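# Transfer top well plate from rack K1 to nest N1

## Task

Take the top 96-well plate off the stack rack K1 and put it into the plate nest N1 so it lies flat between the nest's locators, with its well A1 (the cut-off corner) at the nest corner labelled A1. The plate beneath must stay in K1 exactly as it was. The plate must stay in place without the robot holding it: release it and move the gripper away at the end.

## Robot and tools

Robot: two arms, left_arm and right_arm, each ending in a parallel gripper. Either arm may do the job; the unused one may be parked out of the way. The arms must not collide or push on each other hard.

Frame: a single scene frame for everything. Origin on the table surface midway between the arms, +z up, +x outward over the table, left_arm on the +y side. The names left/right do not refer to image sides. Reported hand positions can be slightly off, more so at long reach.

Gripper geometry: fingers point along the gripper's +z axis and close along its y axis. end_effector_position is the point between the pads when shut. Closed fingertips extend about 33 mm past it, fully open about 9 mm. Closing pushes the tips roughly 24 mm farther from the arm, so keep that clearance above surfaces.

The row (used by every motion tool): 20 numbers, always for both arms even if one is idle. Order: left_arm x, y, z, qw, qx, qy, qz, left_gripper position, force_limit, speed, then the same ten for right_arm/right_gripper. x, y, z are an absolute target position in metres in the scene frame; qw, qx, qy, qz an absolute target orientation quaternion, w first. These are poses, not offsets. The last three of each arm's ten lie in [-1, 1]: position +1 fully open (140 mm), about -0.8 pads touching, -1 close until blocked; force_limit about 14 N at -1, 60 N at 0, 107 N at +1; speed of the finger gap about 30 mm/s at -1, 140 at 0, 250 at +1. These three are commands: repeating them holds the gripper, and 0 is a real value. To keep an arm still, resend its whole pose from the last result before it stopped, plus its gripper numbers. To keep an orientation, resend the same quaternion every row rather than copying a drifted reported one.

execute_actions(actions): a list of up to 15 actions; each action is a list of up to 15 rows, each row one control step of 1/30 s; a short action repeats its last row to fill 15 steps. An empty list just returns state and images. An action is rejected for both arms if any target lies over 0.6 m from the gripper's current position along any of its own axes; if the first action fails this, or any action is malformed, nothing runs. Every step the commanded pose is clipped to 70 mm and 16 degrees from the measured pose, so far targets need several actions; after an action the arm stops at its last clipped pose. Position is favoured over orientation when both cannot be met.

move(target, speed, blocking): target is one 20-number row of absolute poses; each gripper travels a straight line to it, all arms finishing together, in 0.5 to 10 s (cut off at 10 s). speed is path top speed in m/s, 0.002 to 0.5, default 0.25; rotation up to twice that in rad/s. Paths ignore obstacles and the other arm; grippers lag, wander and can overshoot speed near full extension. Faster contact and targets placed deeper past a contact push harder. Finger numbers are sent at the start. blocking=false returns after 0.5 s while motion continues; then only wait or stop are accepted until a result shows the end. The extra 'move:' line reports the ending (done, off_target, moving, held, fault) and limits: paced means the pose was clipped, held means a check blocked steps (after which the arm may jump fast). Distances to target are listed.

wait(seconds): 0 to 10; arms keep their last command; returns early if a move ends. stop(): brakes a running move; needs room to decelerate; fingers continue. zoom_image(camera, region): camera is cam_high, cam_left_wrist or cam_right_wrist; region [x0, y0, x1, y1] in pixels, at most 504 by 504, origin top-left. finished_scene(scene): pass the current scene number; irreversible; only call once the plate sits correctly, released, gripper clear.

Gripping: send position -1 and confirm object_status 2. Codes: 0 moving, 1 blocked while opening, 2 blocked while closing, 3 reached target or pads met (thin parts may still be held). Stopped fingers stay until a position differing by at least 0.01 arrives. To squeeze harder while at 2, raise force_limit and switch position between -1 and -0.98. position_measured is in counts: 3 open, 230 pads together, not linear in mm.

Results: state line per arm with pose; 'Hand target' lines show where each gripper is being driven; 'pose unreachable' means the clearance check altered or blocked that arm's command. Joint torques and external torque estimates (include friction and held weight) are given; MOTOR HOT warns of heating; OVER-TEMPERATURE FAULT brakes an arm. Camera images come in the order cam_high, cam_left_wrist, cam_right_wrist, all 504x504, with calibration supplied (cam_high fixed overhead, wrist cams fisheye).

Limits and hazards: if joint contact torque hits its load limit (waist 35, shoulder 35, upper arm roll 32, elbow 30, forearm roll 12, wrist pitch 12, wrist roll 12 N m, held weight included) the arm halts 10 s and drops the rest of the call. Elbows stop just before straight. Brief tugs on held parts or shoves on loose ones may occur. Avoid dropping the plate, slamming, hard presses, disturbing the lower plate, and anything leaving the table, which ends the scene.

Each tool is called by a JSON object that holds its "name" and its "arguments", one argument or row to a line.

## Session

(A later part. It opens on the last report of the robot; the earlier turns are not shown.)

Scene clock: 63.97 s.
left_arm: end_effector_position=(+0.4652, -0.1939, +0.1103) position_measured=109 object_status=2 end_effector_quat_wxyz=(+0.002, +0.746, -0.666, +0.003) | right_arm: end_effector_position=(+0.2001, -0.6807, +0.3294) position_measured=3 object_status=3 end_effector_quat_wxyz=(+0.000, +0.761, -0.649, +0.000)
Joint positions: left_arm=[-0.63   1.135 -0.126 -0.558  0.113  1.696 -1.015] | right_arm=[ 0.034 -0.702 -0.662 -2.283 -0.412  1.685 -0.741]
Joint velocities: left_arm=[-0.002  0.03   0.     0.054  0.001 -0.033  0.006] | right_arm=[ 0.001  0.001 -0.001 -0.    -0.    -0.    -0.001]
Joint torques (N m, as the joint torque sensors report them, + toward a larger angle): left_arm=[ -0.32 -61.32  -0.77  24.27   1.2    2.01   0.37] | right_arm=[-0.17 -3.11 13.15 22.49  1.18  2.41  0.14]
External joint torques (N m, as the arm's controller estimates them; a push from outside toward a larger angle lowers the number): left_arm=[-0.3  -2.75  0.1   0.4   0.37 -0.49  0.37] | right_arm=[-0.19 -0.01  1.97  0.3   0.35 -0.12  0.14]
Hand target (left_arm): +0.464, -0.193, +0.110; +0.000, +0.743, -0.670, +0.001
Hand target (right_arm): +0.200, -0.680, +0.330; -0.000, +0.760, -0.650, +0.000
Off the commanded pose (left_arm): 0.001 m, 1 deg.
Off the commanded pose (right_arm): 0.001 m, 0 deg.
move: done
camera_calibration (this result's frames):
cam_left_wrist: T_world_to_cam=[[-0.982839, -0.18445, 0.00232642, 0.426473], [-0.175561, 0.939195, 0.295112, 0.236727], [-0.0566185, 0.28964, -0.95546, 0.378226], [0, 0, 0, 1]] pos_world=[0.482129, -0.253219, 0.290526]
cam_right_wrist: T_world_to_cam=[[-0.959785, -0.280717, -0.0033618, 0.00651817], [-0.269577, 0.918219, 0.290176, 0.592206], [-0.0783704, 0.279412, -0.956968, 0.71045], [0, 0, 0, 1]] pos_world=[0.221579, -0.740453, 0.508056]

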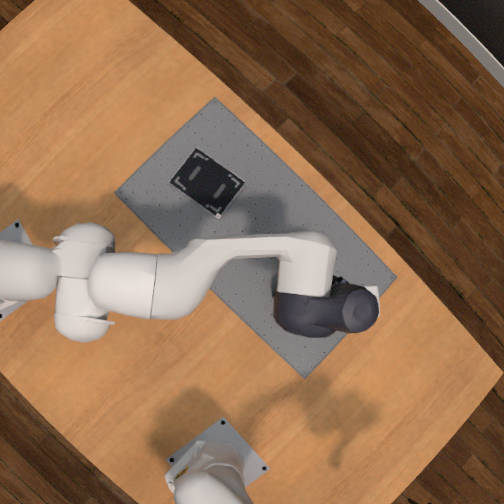

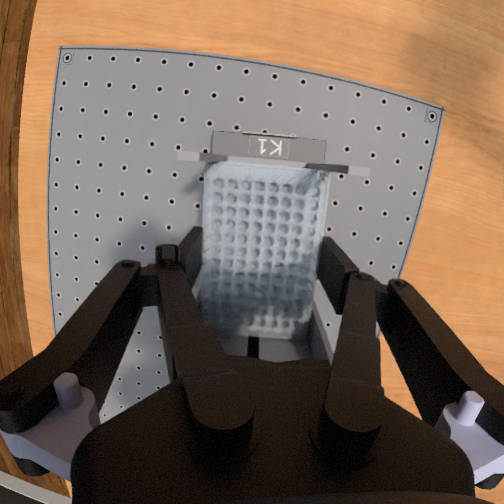

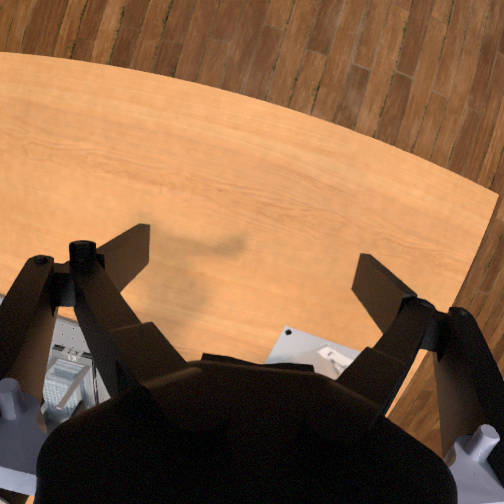

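{"name": "zoom_image", "arguments": {
  "camera": "cam_right_wrist",
  "region": [20,330,130,440]
}}

{"name": "move", "arguments": {
  "target": [0.4635,-0.1915,0.15,0,0.743,-0.669,0,-1,0,-1,0.2,-0.68,0.33,0,0.76,-0.65,0,1,0,0],
  "speed": 0.03
}}

Region (20, 330, 130, 440) of cam_right_wrist's 504x504 image, scaled by 4.582, with more detail than that image has.

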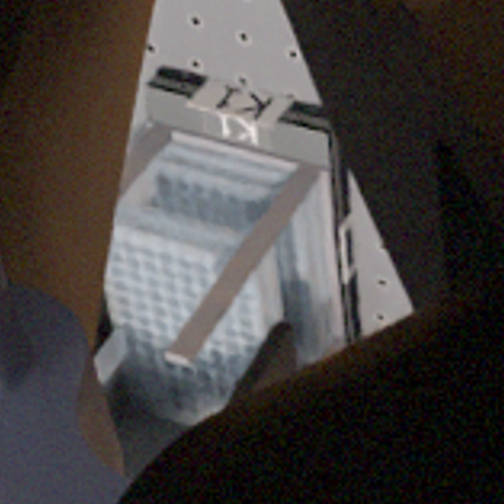

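Scene clock: 69.57 s.
left_arm: end_effector_position=(+0.4640, -0.1929, +0.1488) position_measured=109 object_status=2 end_effector_quat_wxyz=(+0.002, +0.745, -0.667, +0.009) | right_arm: end_effector_position=(+0.2001, -0.6807, +0.3294) position_measured=3 object_status=3 end_effector_quat_wxyz=(+0.000, +0.761, -0.649, +0.000)
Joint positions: left_arm=[-0.635  1.114 -0.126 -0.5    0.113  1.629 -1.01 ] | right_arm=[ 0.034 -0.702 -0.662 -2.283 -0.412  1.685 -0.741]
Joint velocities: left_arm=[ 0.    -0.    -0.    -0.001  0.    -0.001  0.002] | right_arm=[ 0.001 -0.    -0.001  0.001 -0.    -0.001 -0.   ]
Joint torques (N m, as the joint torque sensors report them, + toward a larger angle): left_arm=[ -0.23 -62.37  -0.53  23.74   0.68   1.28   0.38] | right_arm=[ 0.06 -3.63 12.95 22.46  1.13  2.38  0.15]
External joint torques (N m, as the arm's controller estimates them; a push from outside toward a larger angle lowers the number): left_arm=[-0.17 -4.03  0.2  -0.05 -0.16 -1.3   0.38] | right_arm=[ 0.09 -0.52  1.81  0.25  0.32 -0.15  0.15]
Hand target (left_arm): +0.463, -0.191, +0.150; +0.001, +0.743, -0.670, +0.006
Hand target (right_arm): +0.200, -0.680, +0.330; -0.000, +0.760, -0.650, +0.000
Off the commanded pose (left_arm): 0.002 m, 1 deg.
Off the commanded pose (right_arm): 0.001 m, 0 deg.
elbow stopped short (left arm): the move would have taken joint 4 (elbow) straighter than the controller allows; a more bent joint 4 avoids this.
move: done
camera_calibration (this result's frames):
cam_left_wrist: T_world_to_cam=[[-0.983376, -0.181516, -0.00494241, 0.427306], [-0.175333, 0.942097, 0.285853, 0.226054], [-0.0472307, 0.281968, -0.958261, 0.40917], [0, 0, 0, 1]] pos_world=[0.479163, -0.250775, 0.329585]
cam_right_wrist: T_world_to_cam=[[-0.959784, -0.280719, -0.00335257, 0.00650753], [-0.269574, 0.918214, 0.290195, 0.592187], [-0.0783846, 0.279428, -0.956962, 0.710461], [0, 0, 0, 1]] pos_world=[0.221573, -0.74045, 0.508056]

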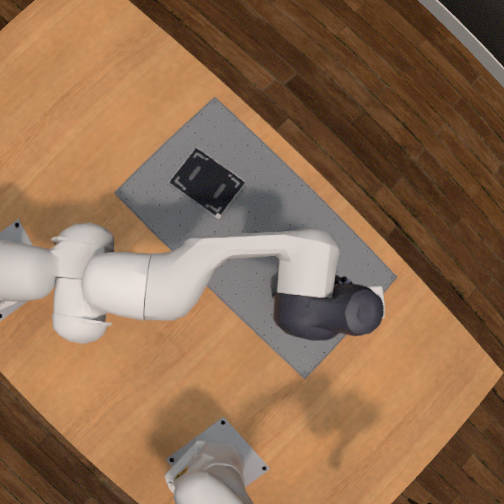

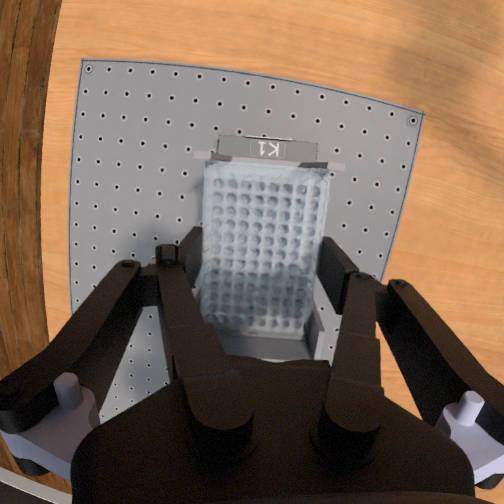

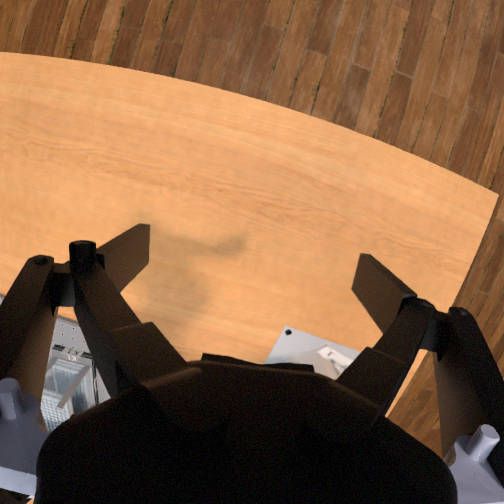

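{"name": "move", "arguments": {
  "target": [0.4625,-0.1925,0.2,0,0.743,-0.669,0.02,-1,0,-1,0.2,-0.68,0.33,0,0.76,-0.65,0,1,0,0],
  "speed": 0.03
}}

{"name": "move", "arguments": {
  "target": [0.47,-0.03,0.225,0,0.75,-0.661,0,-1,0,-1,0.2,-0.68,0.33,0,0.76,-0.65,0,1,0,0],
  "speed": 0.15
}}

{"name": "zoom_image", "arguments": {
  "camera": "cam_left_wrist",
  "region": [150,140,370,360]
}}

Scene clock: 75.87 s.
left_arm: end_effector_position=(+0.4623, -0.1926, +0.1985) position_measured=109 object_status=2 end_effector_quat_wxyz=(+0.002, +0.744, -0.668, +0.024) | right_arm: end_effector_position=(+0.2001, -0.6807, +0.3294) position_measured=3 object_status=3 end_effector_quat_wxyz=(+0.000, +0.761, -0.649, +0.000)
Joint positions: left_arm=[-0.637  1.047 -0.126 -0.5    0.113  1.591 -1.01 ] | right_arm=[ 0.034 -0.702 -0.662 -2.283 -0.412  1.685 -0.741]
Joint velocities: left_arm=[-0.001 -0.    -0.    -0.    -0.001 -0.004 -0.   ] | right_arm=[-0.001 -0.001 -0.     0.    -0.001  0.    -0.   ]
Joint torques (N m, as the joint torque sensors report them, + toward a larger angle): left_arm=[ -1.19 -61.24   0.2   23.46   1.18   2.1    0.22] | right_arm=[-0.35 -3.21 13.36 22.87  1.17  2.4   0.17]
External joint torques (N m, as the arm's controller estimates them; a push from outside toward a larger angle lowers the number): left_arm=[-1.07 -3.83  0.92 -0.02  0.33 -0.54  0.22] | right_arm=[-0.25 -0.02  2.28  0.63  0.35 -0.12  0.17]
Hand target (left_arm): +0.462, -0.192, +0.200; +0.000, +0.743, -0.669, +0.024
Hand target (right_arm): +0.200, -0.680, +0.330; -0.000, +0.760, -0.650, +0.000
Off the commanded pose (left_arm): 0.002 m, 1 deg.
Off the commanded pose (right_arm): 0.001 m, 0 deg.
elbow stopped short (left arm): the move would have taken joint 4 (elbow) straighter than the controller allows; a more bent joint 4 avoids this.
move: done
camera_calibration (this result's frames):
cam_left_wrist: T_world_to_cam=[[-0.983532, -0.179393, -0.021974, 0.429786], [-0.178798, 0.94803, 0.263193, 0.218491], [-0.026383, 0.262787, -0.964493, 0.444554], [0, 0, 0, 1]] pos_world=[0.473503, -0.246858, 0.380708]
cam_right_wrist: T_world_to_cam=[[-0.959784, -0.28072, -0.00334695, 0.00650066], [-0.269572, 0.918211, 0.290206, 0.592175], [-0.0783932, 0.279437, -0.956958, 0.710467], [0, 0, 0, 1]] pos_world=[0.221569, -0.740448, 0.508057]

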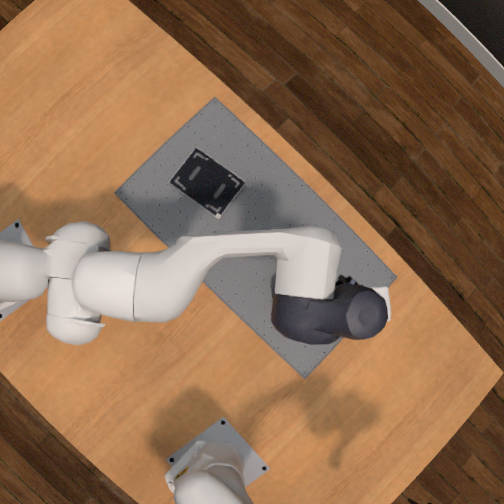

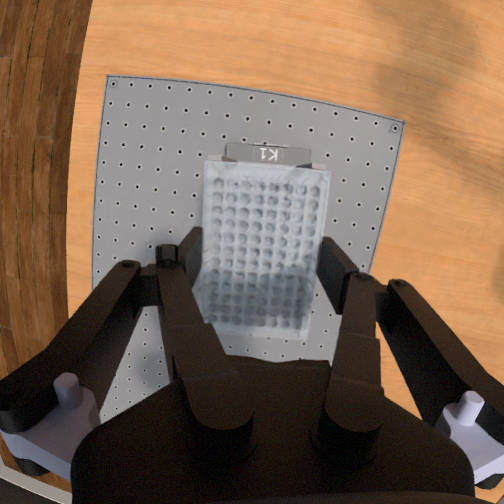

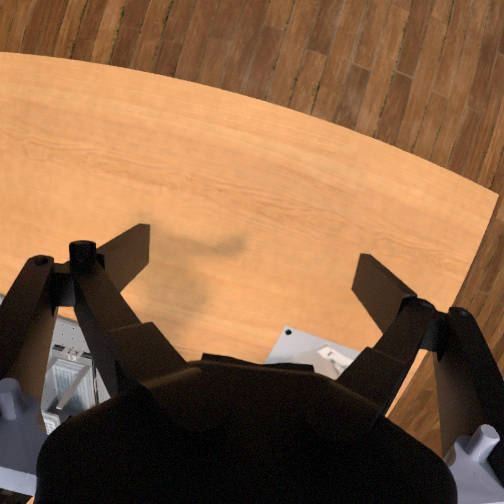

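Scene clock: 77.57 s.
left_arm: end_effector_position=(+0.4672, -0.0304, +0.2240) position_measured=109 object_status=2 end_effector_quat_wxyz=(-0.002, +0.755, -0.656, -0.001) | right_arm: end_effector_position=(+0.2001, -0.6807, +0.3294) position_measured=3 object_status=3 end_effector_quat_wxyz=(+0.000, +0.761, -0.649, +0.000)
Joint positions: left_arm=[-0.392  0.441 -0.159 -1.452  0.076  1.885 -0.905] | right_arm=[ 0.034 -0.702 -0.662 -2.283 -0.412  1.685 -0.741]
Joint velocities: left_arm=[ 0.006  0.002 -0.002 -0.001 -0.001  0.007  0.02 ] | right_arm=[-0.     0.001 -0.001 -0.001  0.001 -0.001 -0.001]
Joint torques (N m, as the joint torque sensors report them, + toward a larger angle): left_arm=[  0.26 -49.57  -2.69  22.8    0.2    2.83   0.3 ] | right_arm=[-0.08 -3.39 13.28 22.62  1.12  2.43  0.15]
External joint torques (N m, as the arm's controller estimates them; a push from outside toward a larger angle lowers the number): left_arm=[ 0.15 -3.88 -1.12 -1.47 -0.61  0.33  0.3 ] | right_arm=[-0.11 -0.44  2.15  0.56  0.3  -0.08  0.15]
Hand target (left_arm): +0.468, -0.031, +0.225; -0.001, +0.751, -0.660, +0.001
Hand target (right_arm): +0.200, -0.680, +0.330; -0.000, +0.760, -0.650, +0.000
Off the commanded pose (left_arm): 0.003 m, 1 deg.
Off the commanded pose (right_arm): 0.001 m, 0 deg.
move: done
camera_calibration (this result's frames):
cam_left_wrist: T_world_to_cam=[[-0.97756, -0.210654, 0.0011781, 0.455429], [-0.200197, 0.930746, 0.305996, 0.0587153], [-0.0655559, 0.298894, -0.952032, 0.443284], [0, 0, 0, 1]] pos_world=[0.486024, -0.091206, 0.403517]
cam_right_wrist: T_world_to_cam=[[-0.959784, -0.28072, -0.00334654, 0.00649978], [-0.269572, 0.918211, 0.290207, 0.592173], [-0.0783941, 0.279439, -0.956958, 0.710468], [0, 0, 0, 1]] pos_world=[0.221568, -0.740447, 0.508057]

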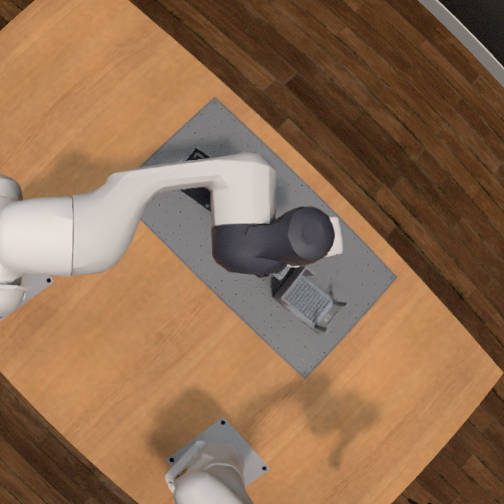

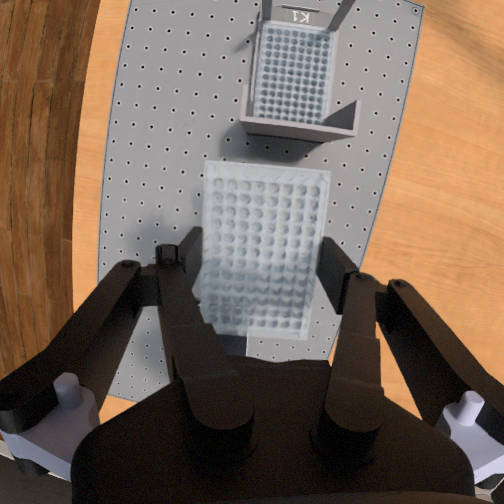

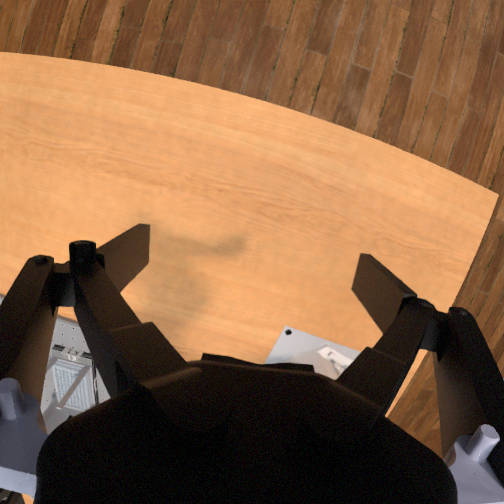

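Region (150, 140, 370, 360) of cam_left_wrist's 504x504 image, scaled by 2.291, with more detail than that image has.

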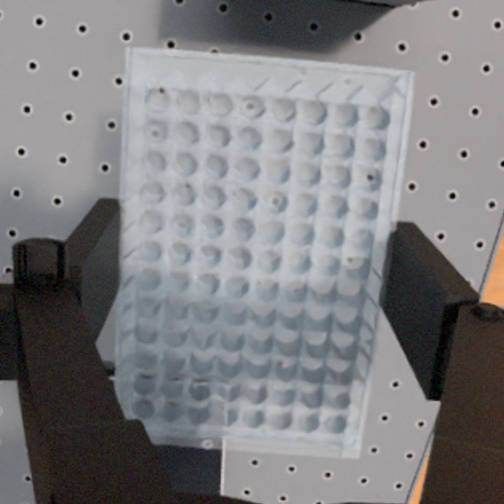

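{"name": "move", "arguments": {
  "target": [0.48,0.12,0.21,0,0.07,-0.9976,0,-1,0,-1,0.2,-0.68,0.33,0,0.76,-0.65,0,1,0,0],
  "speed": 0.4
}}

{"name": "move", "arguments": {
  "target": [0.495,0.193,0.09,0,-0.656,-0.755,0,-1,0,-1,0.2,-0.68,0.33,0,0.76,-0.65,0,1,0,0],
  "speed": 0.4
}}

{"name": "zoom_image", "arguments": {
  "camera": "cam_left_wrist",
  "region": [150,140,370,360]
}}

Scene clock: 85.20 s.
left_arm: end_effector_position=(+0.4789, +0.1208, +0.2097) position_measured=109 object_status=2 end_effector_quat_wxyz=(+0.001, -0.078, +0.997, +0.002) | right_arm: end_effector_position=(+0.2001, -0.6807, +0.3294) position_measured=3 object_status=3 end_effector_quat_wxyz=(+0.000, +0.761, -0.649, +0.000)
Joint positions: left_arm=[ 0.256  0.225 -0.619 -1.852  0.149  2.031  0.792] | right_arm=[ 0.034 -0.703 -0.662 -2.283 -0.412  1.685 -0.741]
Joint velocities: left_arm=[ 0.004  0.001 -0.002 -0.002 -0.001  0.001  0.03 ] | right_arm=[ 0.     0.    -0.    -0.001  0.001 -0.    -0.001]
Joint torques (N m, as the joint torque sensors report them, + toward a larger angle): left_arm=[  0.46 -36.18  -5.15  22.56  -0.07   2.85   0.35] | right_arm=[-0.36 -3.37 12.87 22.52  1.08  2.39  0.15]
External joint torques (N m, as the arm's controller estimates them; a push from outside toward a larger angle lowers the number): left_arm=[ 0.41 -2.6  -1.2  -1.17 -0.78  0.41  0.35] | right_arm=[-0.35 -0.29  1.75  0.35  0.26 -0.13  0.15]
Hand target (left_arm): +0.479, +0.120, +0.210; +0.001, -0.071, +0.997, +0.000
Hand target (right_arm): +0.200, -0.680, +0.330; -0.000, +0.760, -0.650, +0.000
Off the commanded pose (left_arm): 0.001 m, 1 deg.
Off the commanded pose (right_arm): 0.001 m, 0 deg.
move: done; limits=paced
camera_calibration (this result's frames):
cam_left_wrist: T_world_to_cam=[[-0.227102, 0.973847, 0.00677908, -0.00493462], [0.928227, 0.214347, 0.304056, -0.528721], [0.294651, 0.0753443, -0.95263, 0.23984], [0, 0, 0, 1]] pos_world=[0.418983, 0.100065, 0.389273]
cam_right_wrist: T_world_to_cam=[[-0.959784, -0.280721, -0.00334245, 0.0064932], [-0.269571, 0.918207, 0.290218, 0.592161], [-0.0784014, 0.279448, -0.956955, 0.710475], [0, 0, 0, 1]] pos_world=[0.221564, -0.740445, 0.508058]

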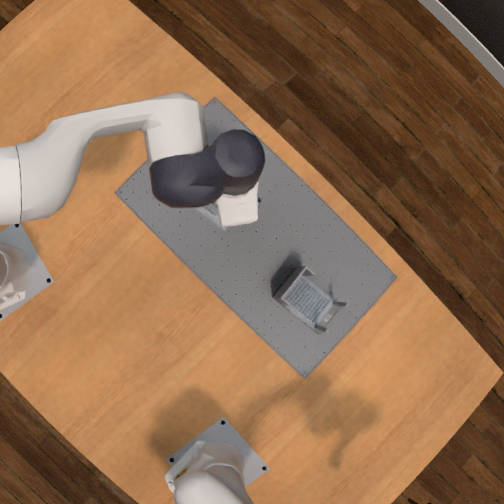

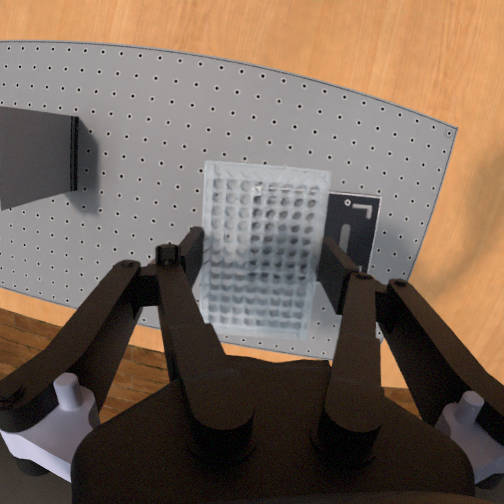

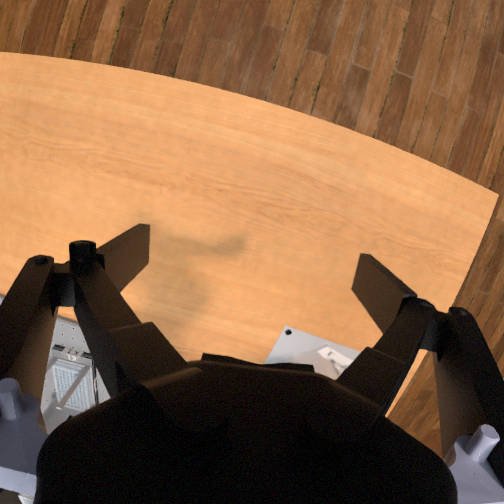

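Scene clock: 88.27 s.
left_arm: end_effector_position=(+0.4952, +0.1947, +0.0898) position_measured=109 object_status=2 end_effector_quat_wxyz=(-0.001, +0.649, +0.761, +0.002) | right_arm: end_effector_position=(+0.2001, -0.6807, +0.3294) position_measured=3 object_status=3 end_effector_quat_wxyz=(+0.000, +0.761, -0.649, +0.000)
Joint positions: left_arm=[ 0.783  0.528 -1.051 -2.025  0.585  2.218  2.196] | right_arm=[ 0.034 -0.703 -0.662 -2.283 -0.412  1.685 -0.741]
Joint velocities: left_arm=[ 0.002 -0.    -0.001  0.001  0.002 -0.002  0.024] | right_arm=[-0.001  0.001  0.     0.001  0.001  0.     0.   ]
Joint torques (N m, as the joint torque sensors report them, + toward a larger angle): left_arm=[  0.85 -30.3  -15.83  20.67   1.23   1.98   0.52] | right_arm=[-0.07 -3.37 12.76 22.54  1.1   2.37  0.14]
External joint torques (N m, as the arm's controller estimates them; a push from outside toward a larger angle lowers the number): left_arm=[ 0.75 -0.85 -2.01  0.65  0.54 -0.43  0.52] | right_arm=[-0.05 -0.28  1.61  0.3   0.28 -0.17  0.14]
Hand target (left_arm): +0.496, +0.195, +0.090; -0.001, +0.655, +0.756, +0.003
Hand target (right_arm): +0.200, -0.680, +0.330; -0.000, +0.760, -0.650, +0.000
Off the commanded pose (left_arm): 0.002 m, 1 deg.
Off the commanded pose (right_arm): 0.001 m, 0 deg.
move: done
camera_calibration (this result's frames):
cam_left_wrist: T_world_to_cam=[[0.973376, 0.229135, 0.006042, -0.52182], [0.216912, -0.92933, 0.298822, 0.052181], [0.0740856, -0.289556, -0.95429, 0.295669], [0, 0, 0, 1]] pos_world=[0.474704, 0.253673, 0.269714]
cam_right_wrist: T_world_to_cam=[[-0.959783, -0.280722, -0.0033419, 0.00649208], [-0.269572, 0.918207, 0.29022, 0.592159], [-0.0784026, 0.27945, -0.956954, 0.710476], [0, 0, 0, 1]] pos_world=[0.221563, -0.740444, 0.508058]

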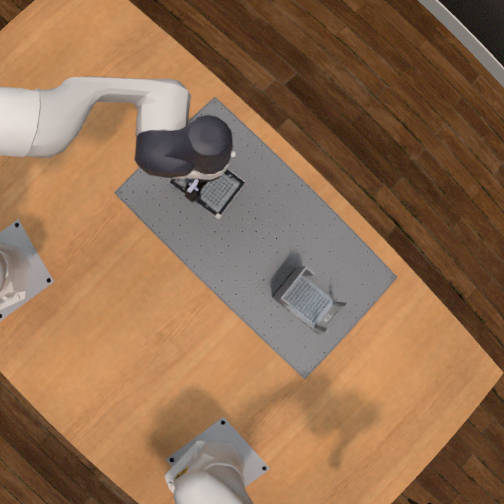

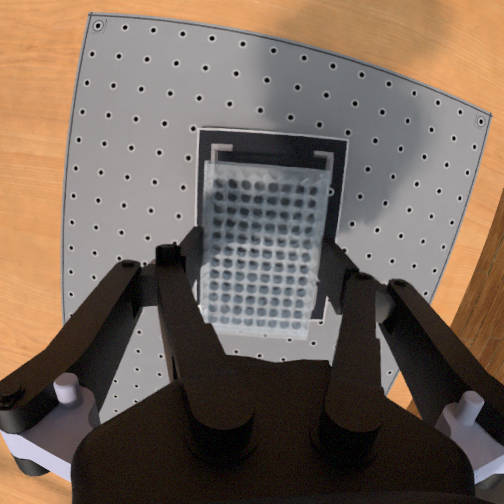

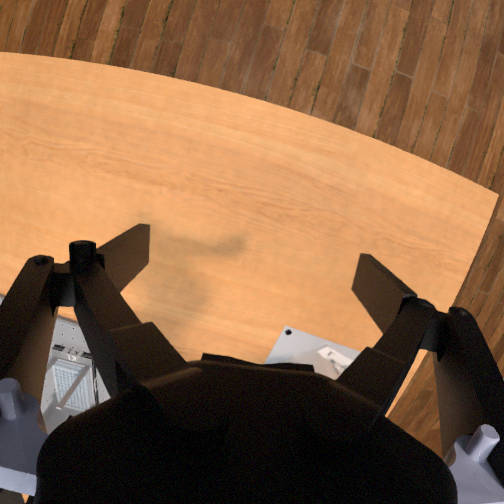

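Region (150, 140, 370, 360) of cam_left_wrist's 504x504 image, scaled by 2.291, with more detail than that image has.

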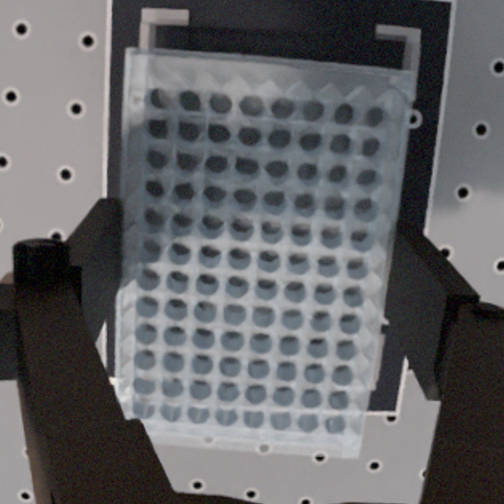

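{"name": "move", "arguments": {
  "target": [0.4988,0.2035,0.074,0,0.646,0.763,0,-1,0,-1,0.2,-0.68,0.33,0,0.76,-0.65,0,1,0,0],
  "speed": 0.04
}}

{"name": "zoom_image", "arguments": {
  "camera": "cam_left_wrist",
  "region": [180,130,360,230]
}}

{"name": "zoom_image", "arguments": {
  "camera": "cam_left_wrist",
  "region": [180,270,360,360]
}}

{"name": "zoom_image", "arguments": {
  "camera": "cam_high",
  "region": [180,160,260,230]
}}

Scene clock: 96.73 s.
left_arm: end_effector_position=(+0.4984, +0.2045, +0.0747) position_measured=109 object_status=2 end_effector_quat_wxyz=(-0.001, +0.648, +0.762, -0.001) | right_arm: end_effector_position=(+0.2001, -0.6807, +0.3294) position_measured=3 object_status=3 end_effector_quat_wxyz=(+0.000, +0.761, -0.649, +0.000)
Joint positions: left_arm=[ 0.777  0.549 -1.018 -2.03   0.603  2.242  2.201] | right_arm=[ 0.034 -0.703 -0.662 -2.283 -0.412  1.685 -0.741]
Joint velocities: left_arm=[-0.008 -0.     0.004 -0.     0.     0.013 -0.002] | right_arm=[-0.001 -0.001  0.002  0.001  0.    -0.    -0.002]
Joint torques (N m, as the joint torque sensors report them, + toward a larger angle): left_arm=[ -1.45 -32.14 -13.07  18.47   1.21   2.72  -0.35] | right_arm=[-0.08 -3.4  13.1  22.46  1.13  2.36  0.15]
External joint torques (N m, as the arm's controller estimates them; a push from outside toward a larger angle lowers the number): left_arm=[-1.61 -1.7   0.91 -1.08  0.54  0.33 -0.35] | right_arm=[-0.1  -0.27  1.89  0.26  0.3  -0.17  0.15]
Hand target (left_arm): +0.499, +0.204, +0.074; +0.000, +0.646, +0.763, +0.000
Hand target (right_arm): +0.200, -0.680, +0.330; -0.000, +0.760, -0.650, +0.000
Off the commanded pose (left_arm): 0.001 m, 0 deg.
Off the commanded pose (right_arm): 0.001 m, 0 deg.
move: done
camera_calibration (this result's frames):
cam_left_wrist: T_world_to_cam=[[0.972532, 0.232766, 0.00106465, -0.52708], [0.221721, -0.927758, 0.300173, 0.0622629], [0.0708579, -0.291692, -0.953884, 0.285913], [0, 0, 0, 1]] pos_world=[0.478538, 0.26385, 0.254599]
cam_right_wrist: T_world_to_cam=[[-0.959783, -0.280722, -0.00333983, 0.00649076], [-0.269571, 0.918206, 0.290222, 0.592157], [-0.0784051, 0.279451, -0.956953, 0.710477], [0, 0, 0, 1]] pos_world=[0.221563, -0.740444, 0.508058]

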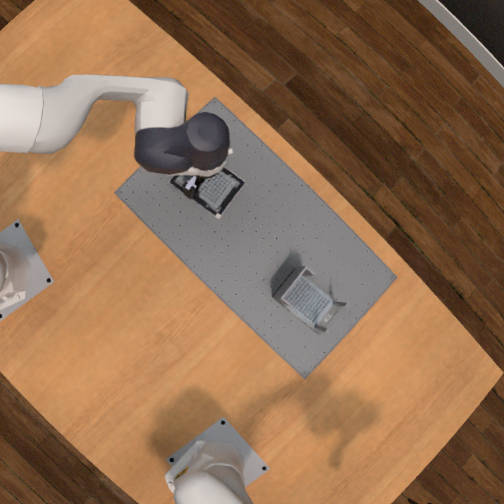

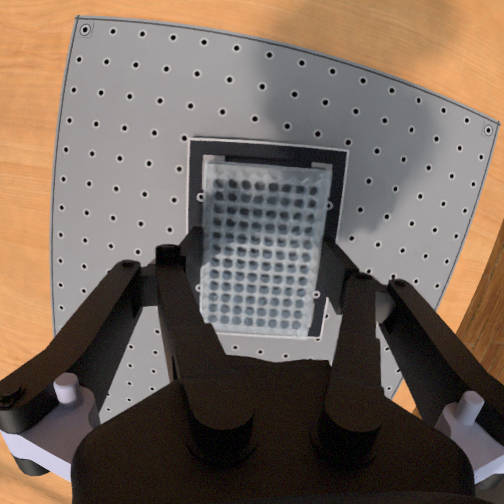

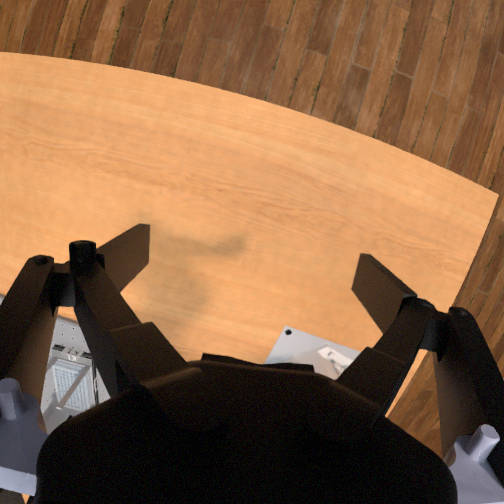

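Region (180, 130, 360, 230) of cam_left_wrist's 504x504 image, scaled by 2.800, with more detail than that image has.

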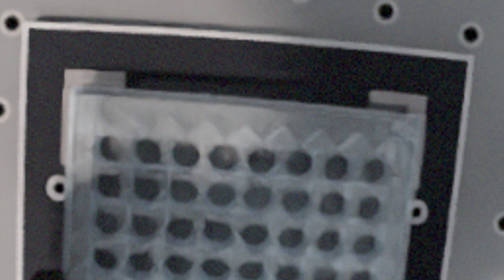

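Region (180, 270, 360, 360) of cam_left_wrist's 504x504 image, scaled by 2.800, with more detail than that image has.

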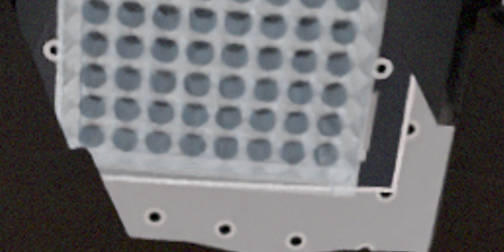

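Region (180, 160, 260, 230) of cam_high's 504x504 image, scaled by 6.300, with more detail than that image has; it fills the top 441 rows of this view, and the rest is white.

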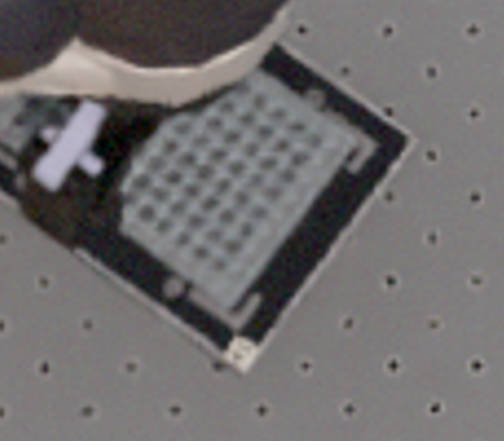

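{"name": "move", "arguments": {
  "target": [0.4995,0.2035,0.066,0,0.642,0.7667,0,-1,0,-1,0.2,-0.68,0.33,0,0.76,-0.65,0,1,0,0],
  "speed": 0.02
}}

{"name": "zoom_image", "arguments": {
  "camera": "cam_left_wrist",
  "region": [180,130,360,230]
}}

{"name": "zoom_image", "arguments": {
  "camera": "cam_left_wrist",
  "region": [180,270,360,360]
}}

Scene clock: 102.50 s.
left_arm: end_effector_position=(+0.4992, +0.2043, +0.0667) position_measured=109 object_status=2 end_effector_quat_wxyz=(-0.001, +0.645, +0.764, -0.000) | right_arm: end_effector_position=(+0.2001, -0.6807, +0.3294) position_measured=3 object_status=3 end_effector_quat_wxyz=(+0.000, +0.761, -0.649, +0.000)
Joint positions: left_arm=[ 0.757  0.558 -0.994 -2.03   0.61   2.257  2.189] | right_arm=[ 0.034 -0.703 -0.662 -2.283 -0.412  1.685 -0.741]
Joint velocities: left_arm=[-0.011  0.001  0.012  0.     0.001  0.012 -0.01 ] | right_arm=[-0.     0.     0.001 -0.001  0.001 -0.     0.   ]
Joint torques (N m, as the joint torque sensors report them, + toward a larger angle): left_arm=[ -1.74 -32.8  -13.56  18.49   1.     2.84  -0.32] | right_arm=[-0.38 -3.62 12.67 22.51  1.17  2.4   0.16]
External joint torques (N m, as the arm's controller estimates them; a push from outside toward a larger angle lowers the number): left_arm=[-1.8  -1.67  0.52 -0.9   0.34  0.43 -0.32] | right_arm=[-0.4  -0.54  1.48  0.36  0.35 -0.12  0.16]
Hand target (left_arm): +0.500, +0.204, +0.066; -0.000, +0.642, +0.767, +0.000
Hand target (right_arm): +0.200, -0.680, +0.330; -0.000, +0.760, -0.650, +0.000
Off the commanded pose (left_arm): 0.001 m, 0 deg.
Off the commanded pose (right_arm): 0.001 m, 0 deg.
move: done
camera_calibration (this result's frames):
cam_left_wrist: T_world_to_cam=[[0.970859, 0.239648, 0.00139765, -0.52833], [0.22819, -0.926191, 0.300165, 0.0607305], [0.0732283, -0.291099, -0.953886, 0.276871], [0, 0, 0, 1]] pos_world=[0.478801, 0.263458, 0.246612]
cam_right_wrist: T_world_to_cam=[[-0.959783, -0.280722, -0.00333856, 0.00648911], [-0.26957, 0.918205, 0.290225, 0.592154], [-0.078407, 0.279453, -0.956953, 0.710479], [0, 0, 0, 1]] pos_world=[0.221562, -0.740443, 0.508058]

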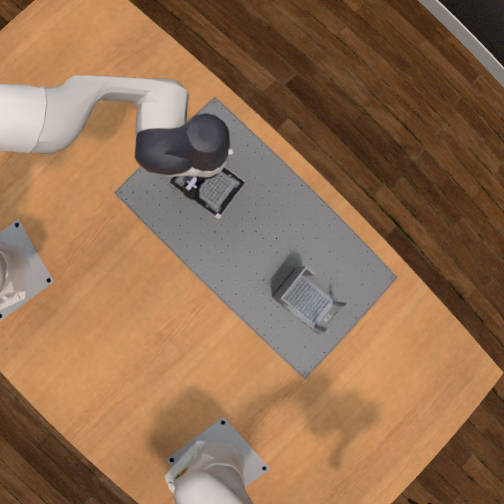

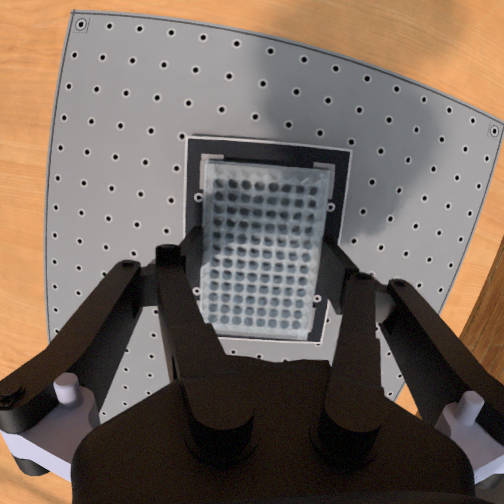

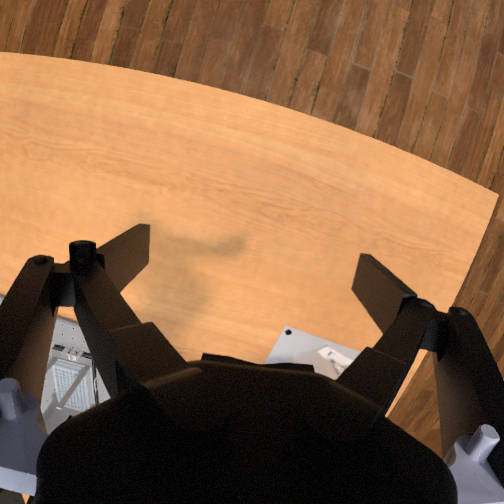

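Region (180, 130, 360, 230) of cam_left_wrist's 504x504 image, scaled by 2.800, with more detail than that image has.

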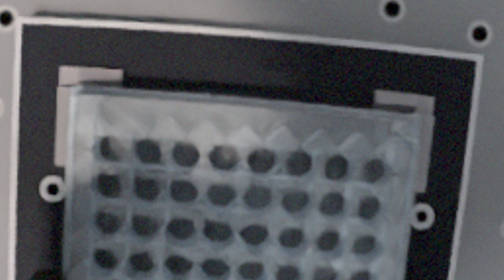

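Region (180, 270, 360, 360) of cam_left_wrist's 504x504 image, scaled by 2.800, with more detail than that image has.

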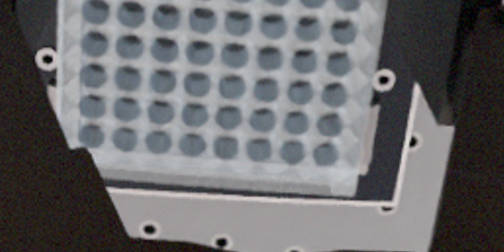

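{"name": "move", "arguments": {
  "target": [0.4997,0.2035,0.057,0,0.642,0.7667,0,-1,0,-1,0.2,-0.68,0.33,0,0.76,-0.65,0,1,0,0],
  "speed": 0.01
}}

{"name": "zoom_image", "arguments": {
  "camera": "cam_left_wrist",
  "region": [170,140,370,360]
}}

{"name": "zoom_image", "arguments": {
  "camera": "cam_high",
  "region": [180,160,260,230]
}}

Scene clock: 109.70 s.
left_arm: end_effector_position=(+0.5002, +0.2040, +0.0590) position_measured=109 object_status=2 end_effector_quat_wxyz=(-0.000, +0.644, +0.765, +0.000) | right_arm: end_effector_position=(+0.2001, -0.6807, +0.3294) position_measured=3 object_status=3 end_effector_quat_wxyz=(+0.000, +0.761, -0.649, +0.000)
Joint positions: left_arm=[ 0.739  0.567 -0.971 -2.031  0.62   2.273  2.181] | right_arm=[ 0.034 -0.703 -0.662 -2.283 -0.412  1.685 -0.741]
Joint velocities: left_arm=[-0.003 -0.002  0.    -0.001 -0.001 -0.001 -0.002] | right_arm=[ 0.    -0.001  0.001  0.    -0.001 -0.    -0.   ]
Joint torques (N m, as the joint torque sensors report them, + toward a larger angle): left_arm=[ -1.3  -31.78 -12.71  17.73   1.27   3.12  -0.32] | right_arm=[-0.07 -3.04 12.79 22.53  1.12  2.39  0.16]
External joint torques (N m, as the arm's controller estimates them; a push from outside toward a larger angle lowers the number): left_arm=[-1.16  0.02  1.48 -1.44  0.62  0.71 -0.32] | right_arm=[-0.12  0.05  1.56  0.33  0.3  -0.14  0.16]
Hand target (left_arm): +0.500, +0.204, +0.057; -0.000, +0.642, +0.767, +0.000
Hand target (right_arm): +0.200, -0.680, +0.330; -0.000, +0.760, -0.650, +0.000
Off the commanded pose (left_arm): 0.002 m, 0 deg.
Off the commanded pose (right_arm): 0.001 m, 0 deg.
move: done
camera_calibration (this result's frames):
cam_left_wrist: T_world_to_cam=[[0.970223, 0.242188, 0.00339853, -0.529559], [0.229983, -0.92555, 0.300773, 0.0615205], [0.0759892, -0.291035, -0.95369, 0.267914], [0, 0, 0, 1]] pos_world=[0.479283, 0.263166, 0.238803]
cam_right_wrist: T_world_to_cam=[[-0.959783, -0.280722, -0.00333802, 0.00648658], [-0.26957, 0.918204, 0.29023, 0.592149], [-0.078409, 0.279458, -0.956951, 0.710483], [0, 0, 0, 1]] pos_world=[0.22156, -0.740442, 0.508059]

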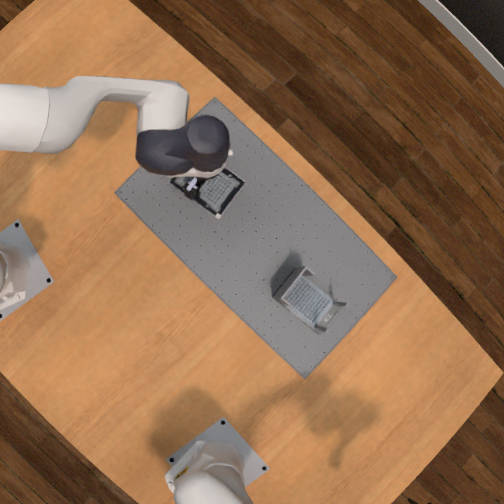

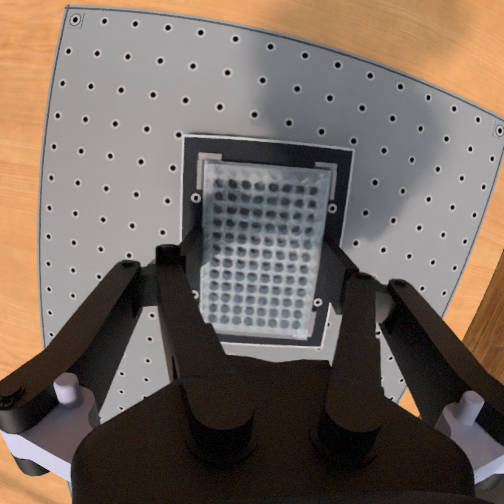

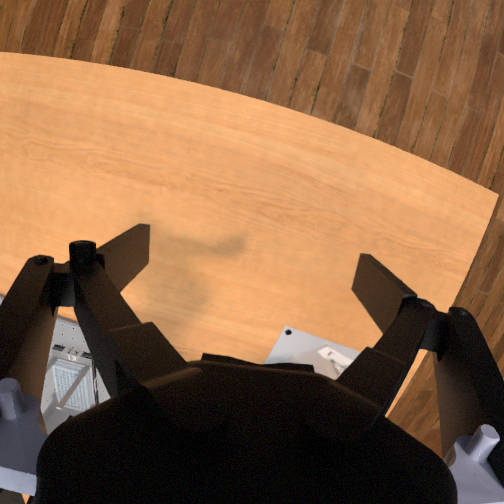

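Region (170, 140, 370, 360) of cam_left_wrist's 504x504 image, scaled by 2.291, with more detail than that image has; it fills the left 458 columns of this view, and the rest is white.

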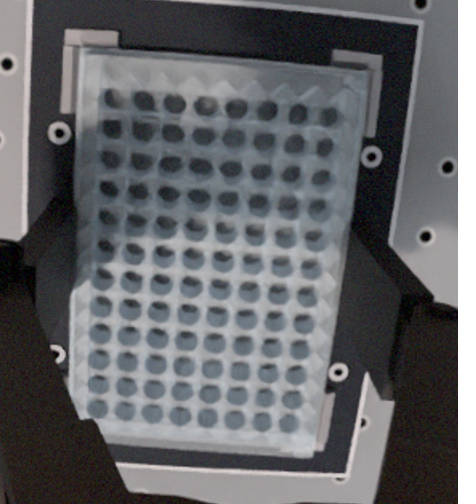

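Region (180, 160, 260, 230) of cam_high's 504x504 image, scaled by 6.300, with more detail than that image has; it fills the top 441 rows of this view, and the rest is white.

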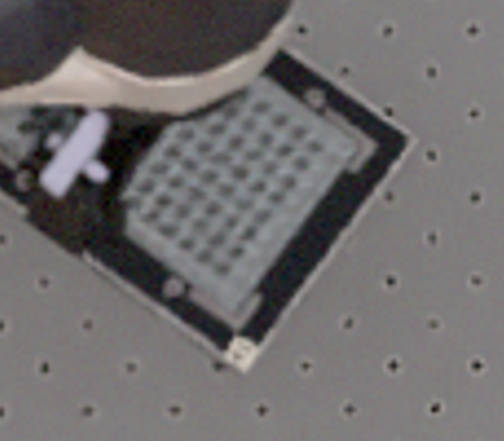

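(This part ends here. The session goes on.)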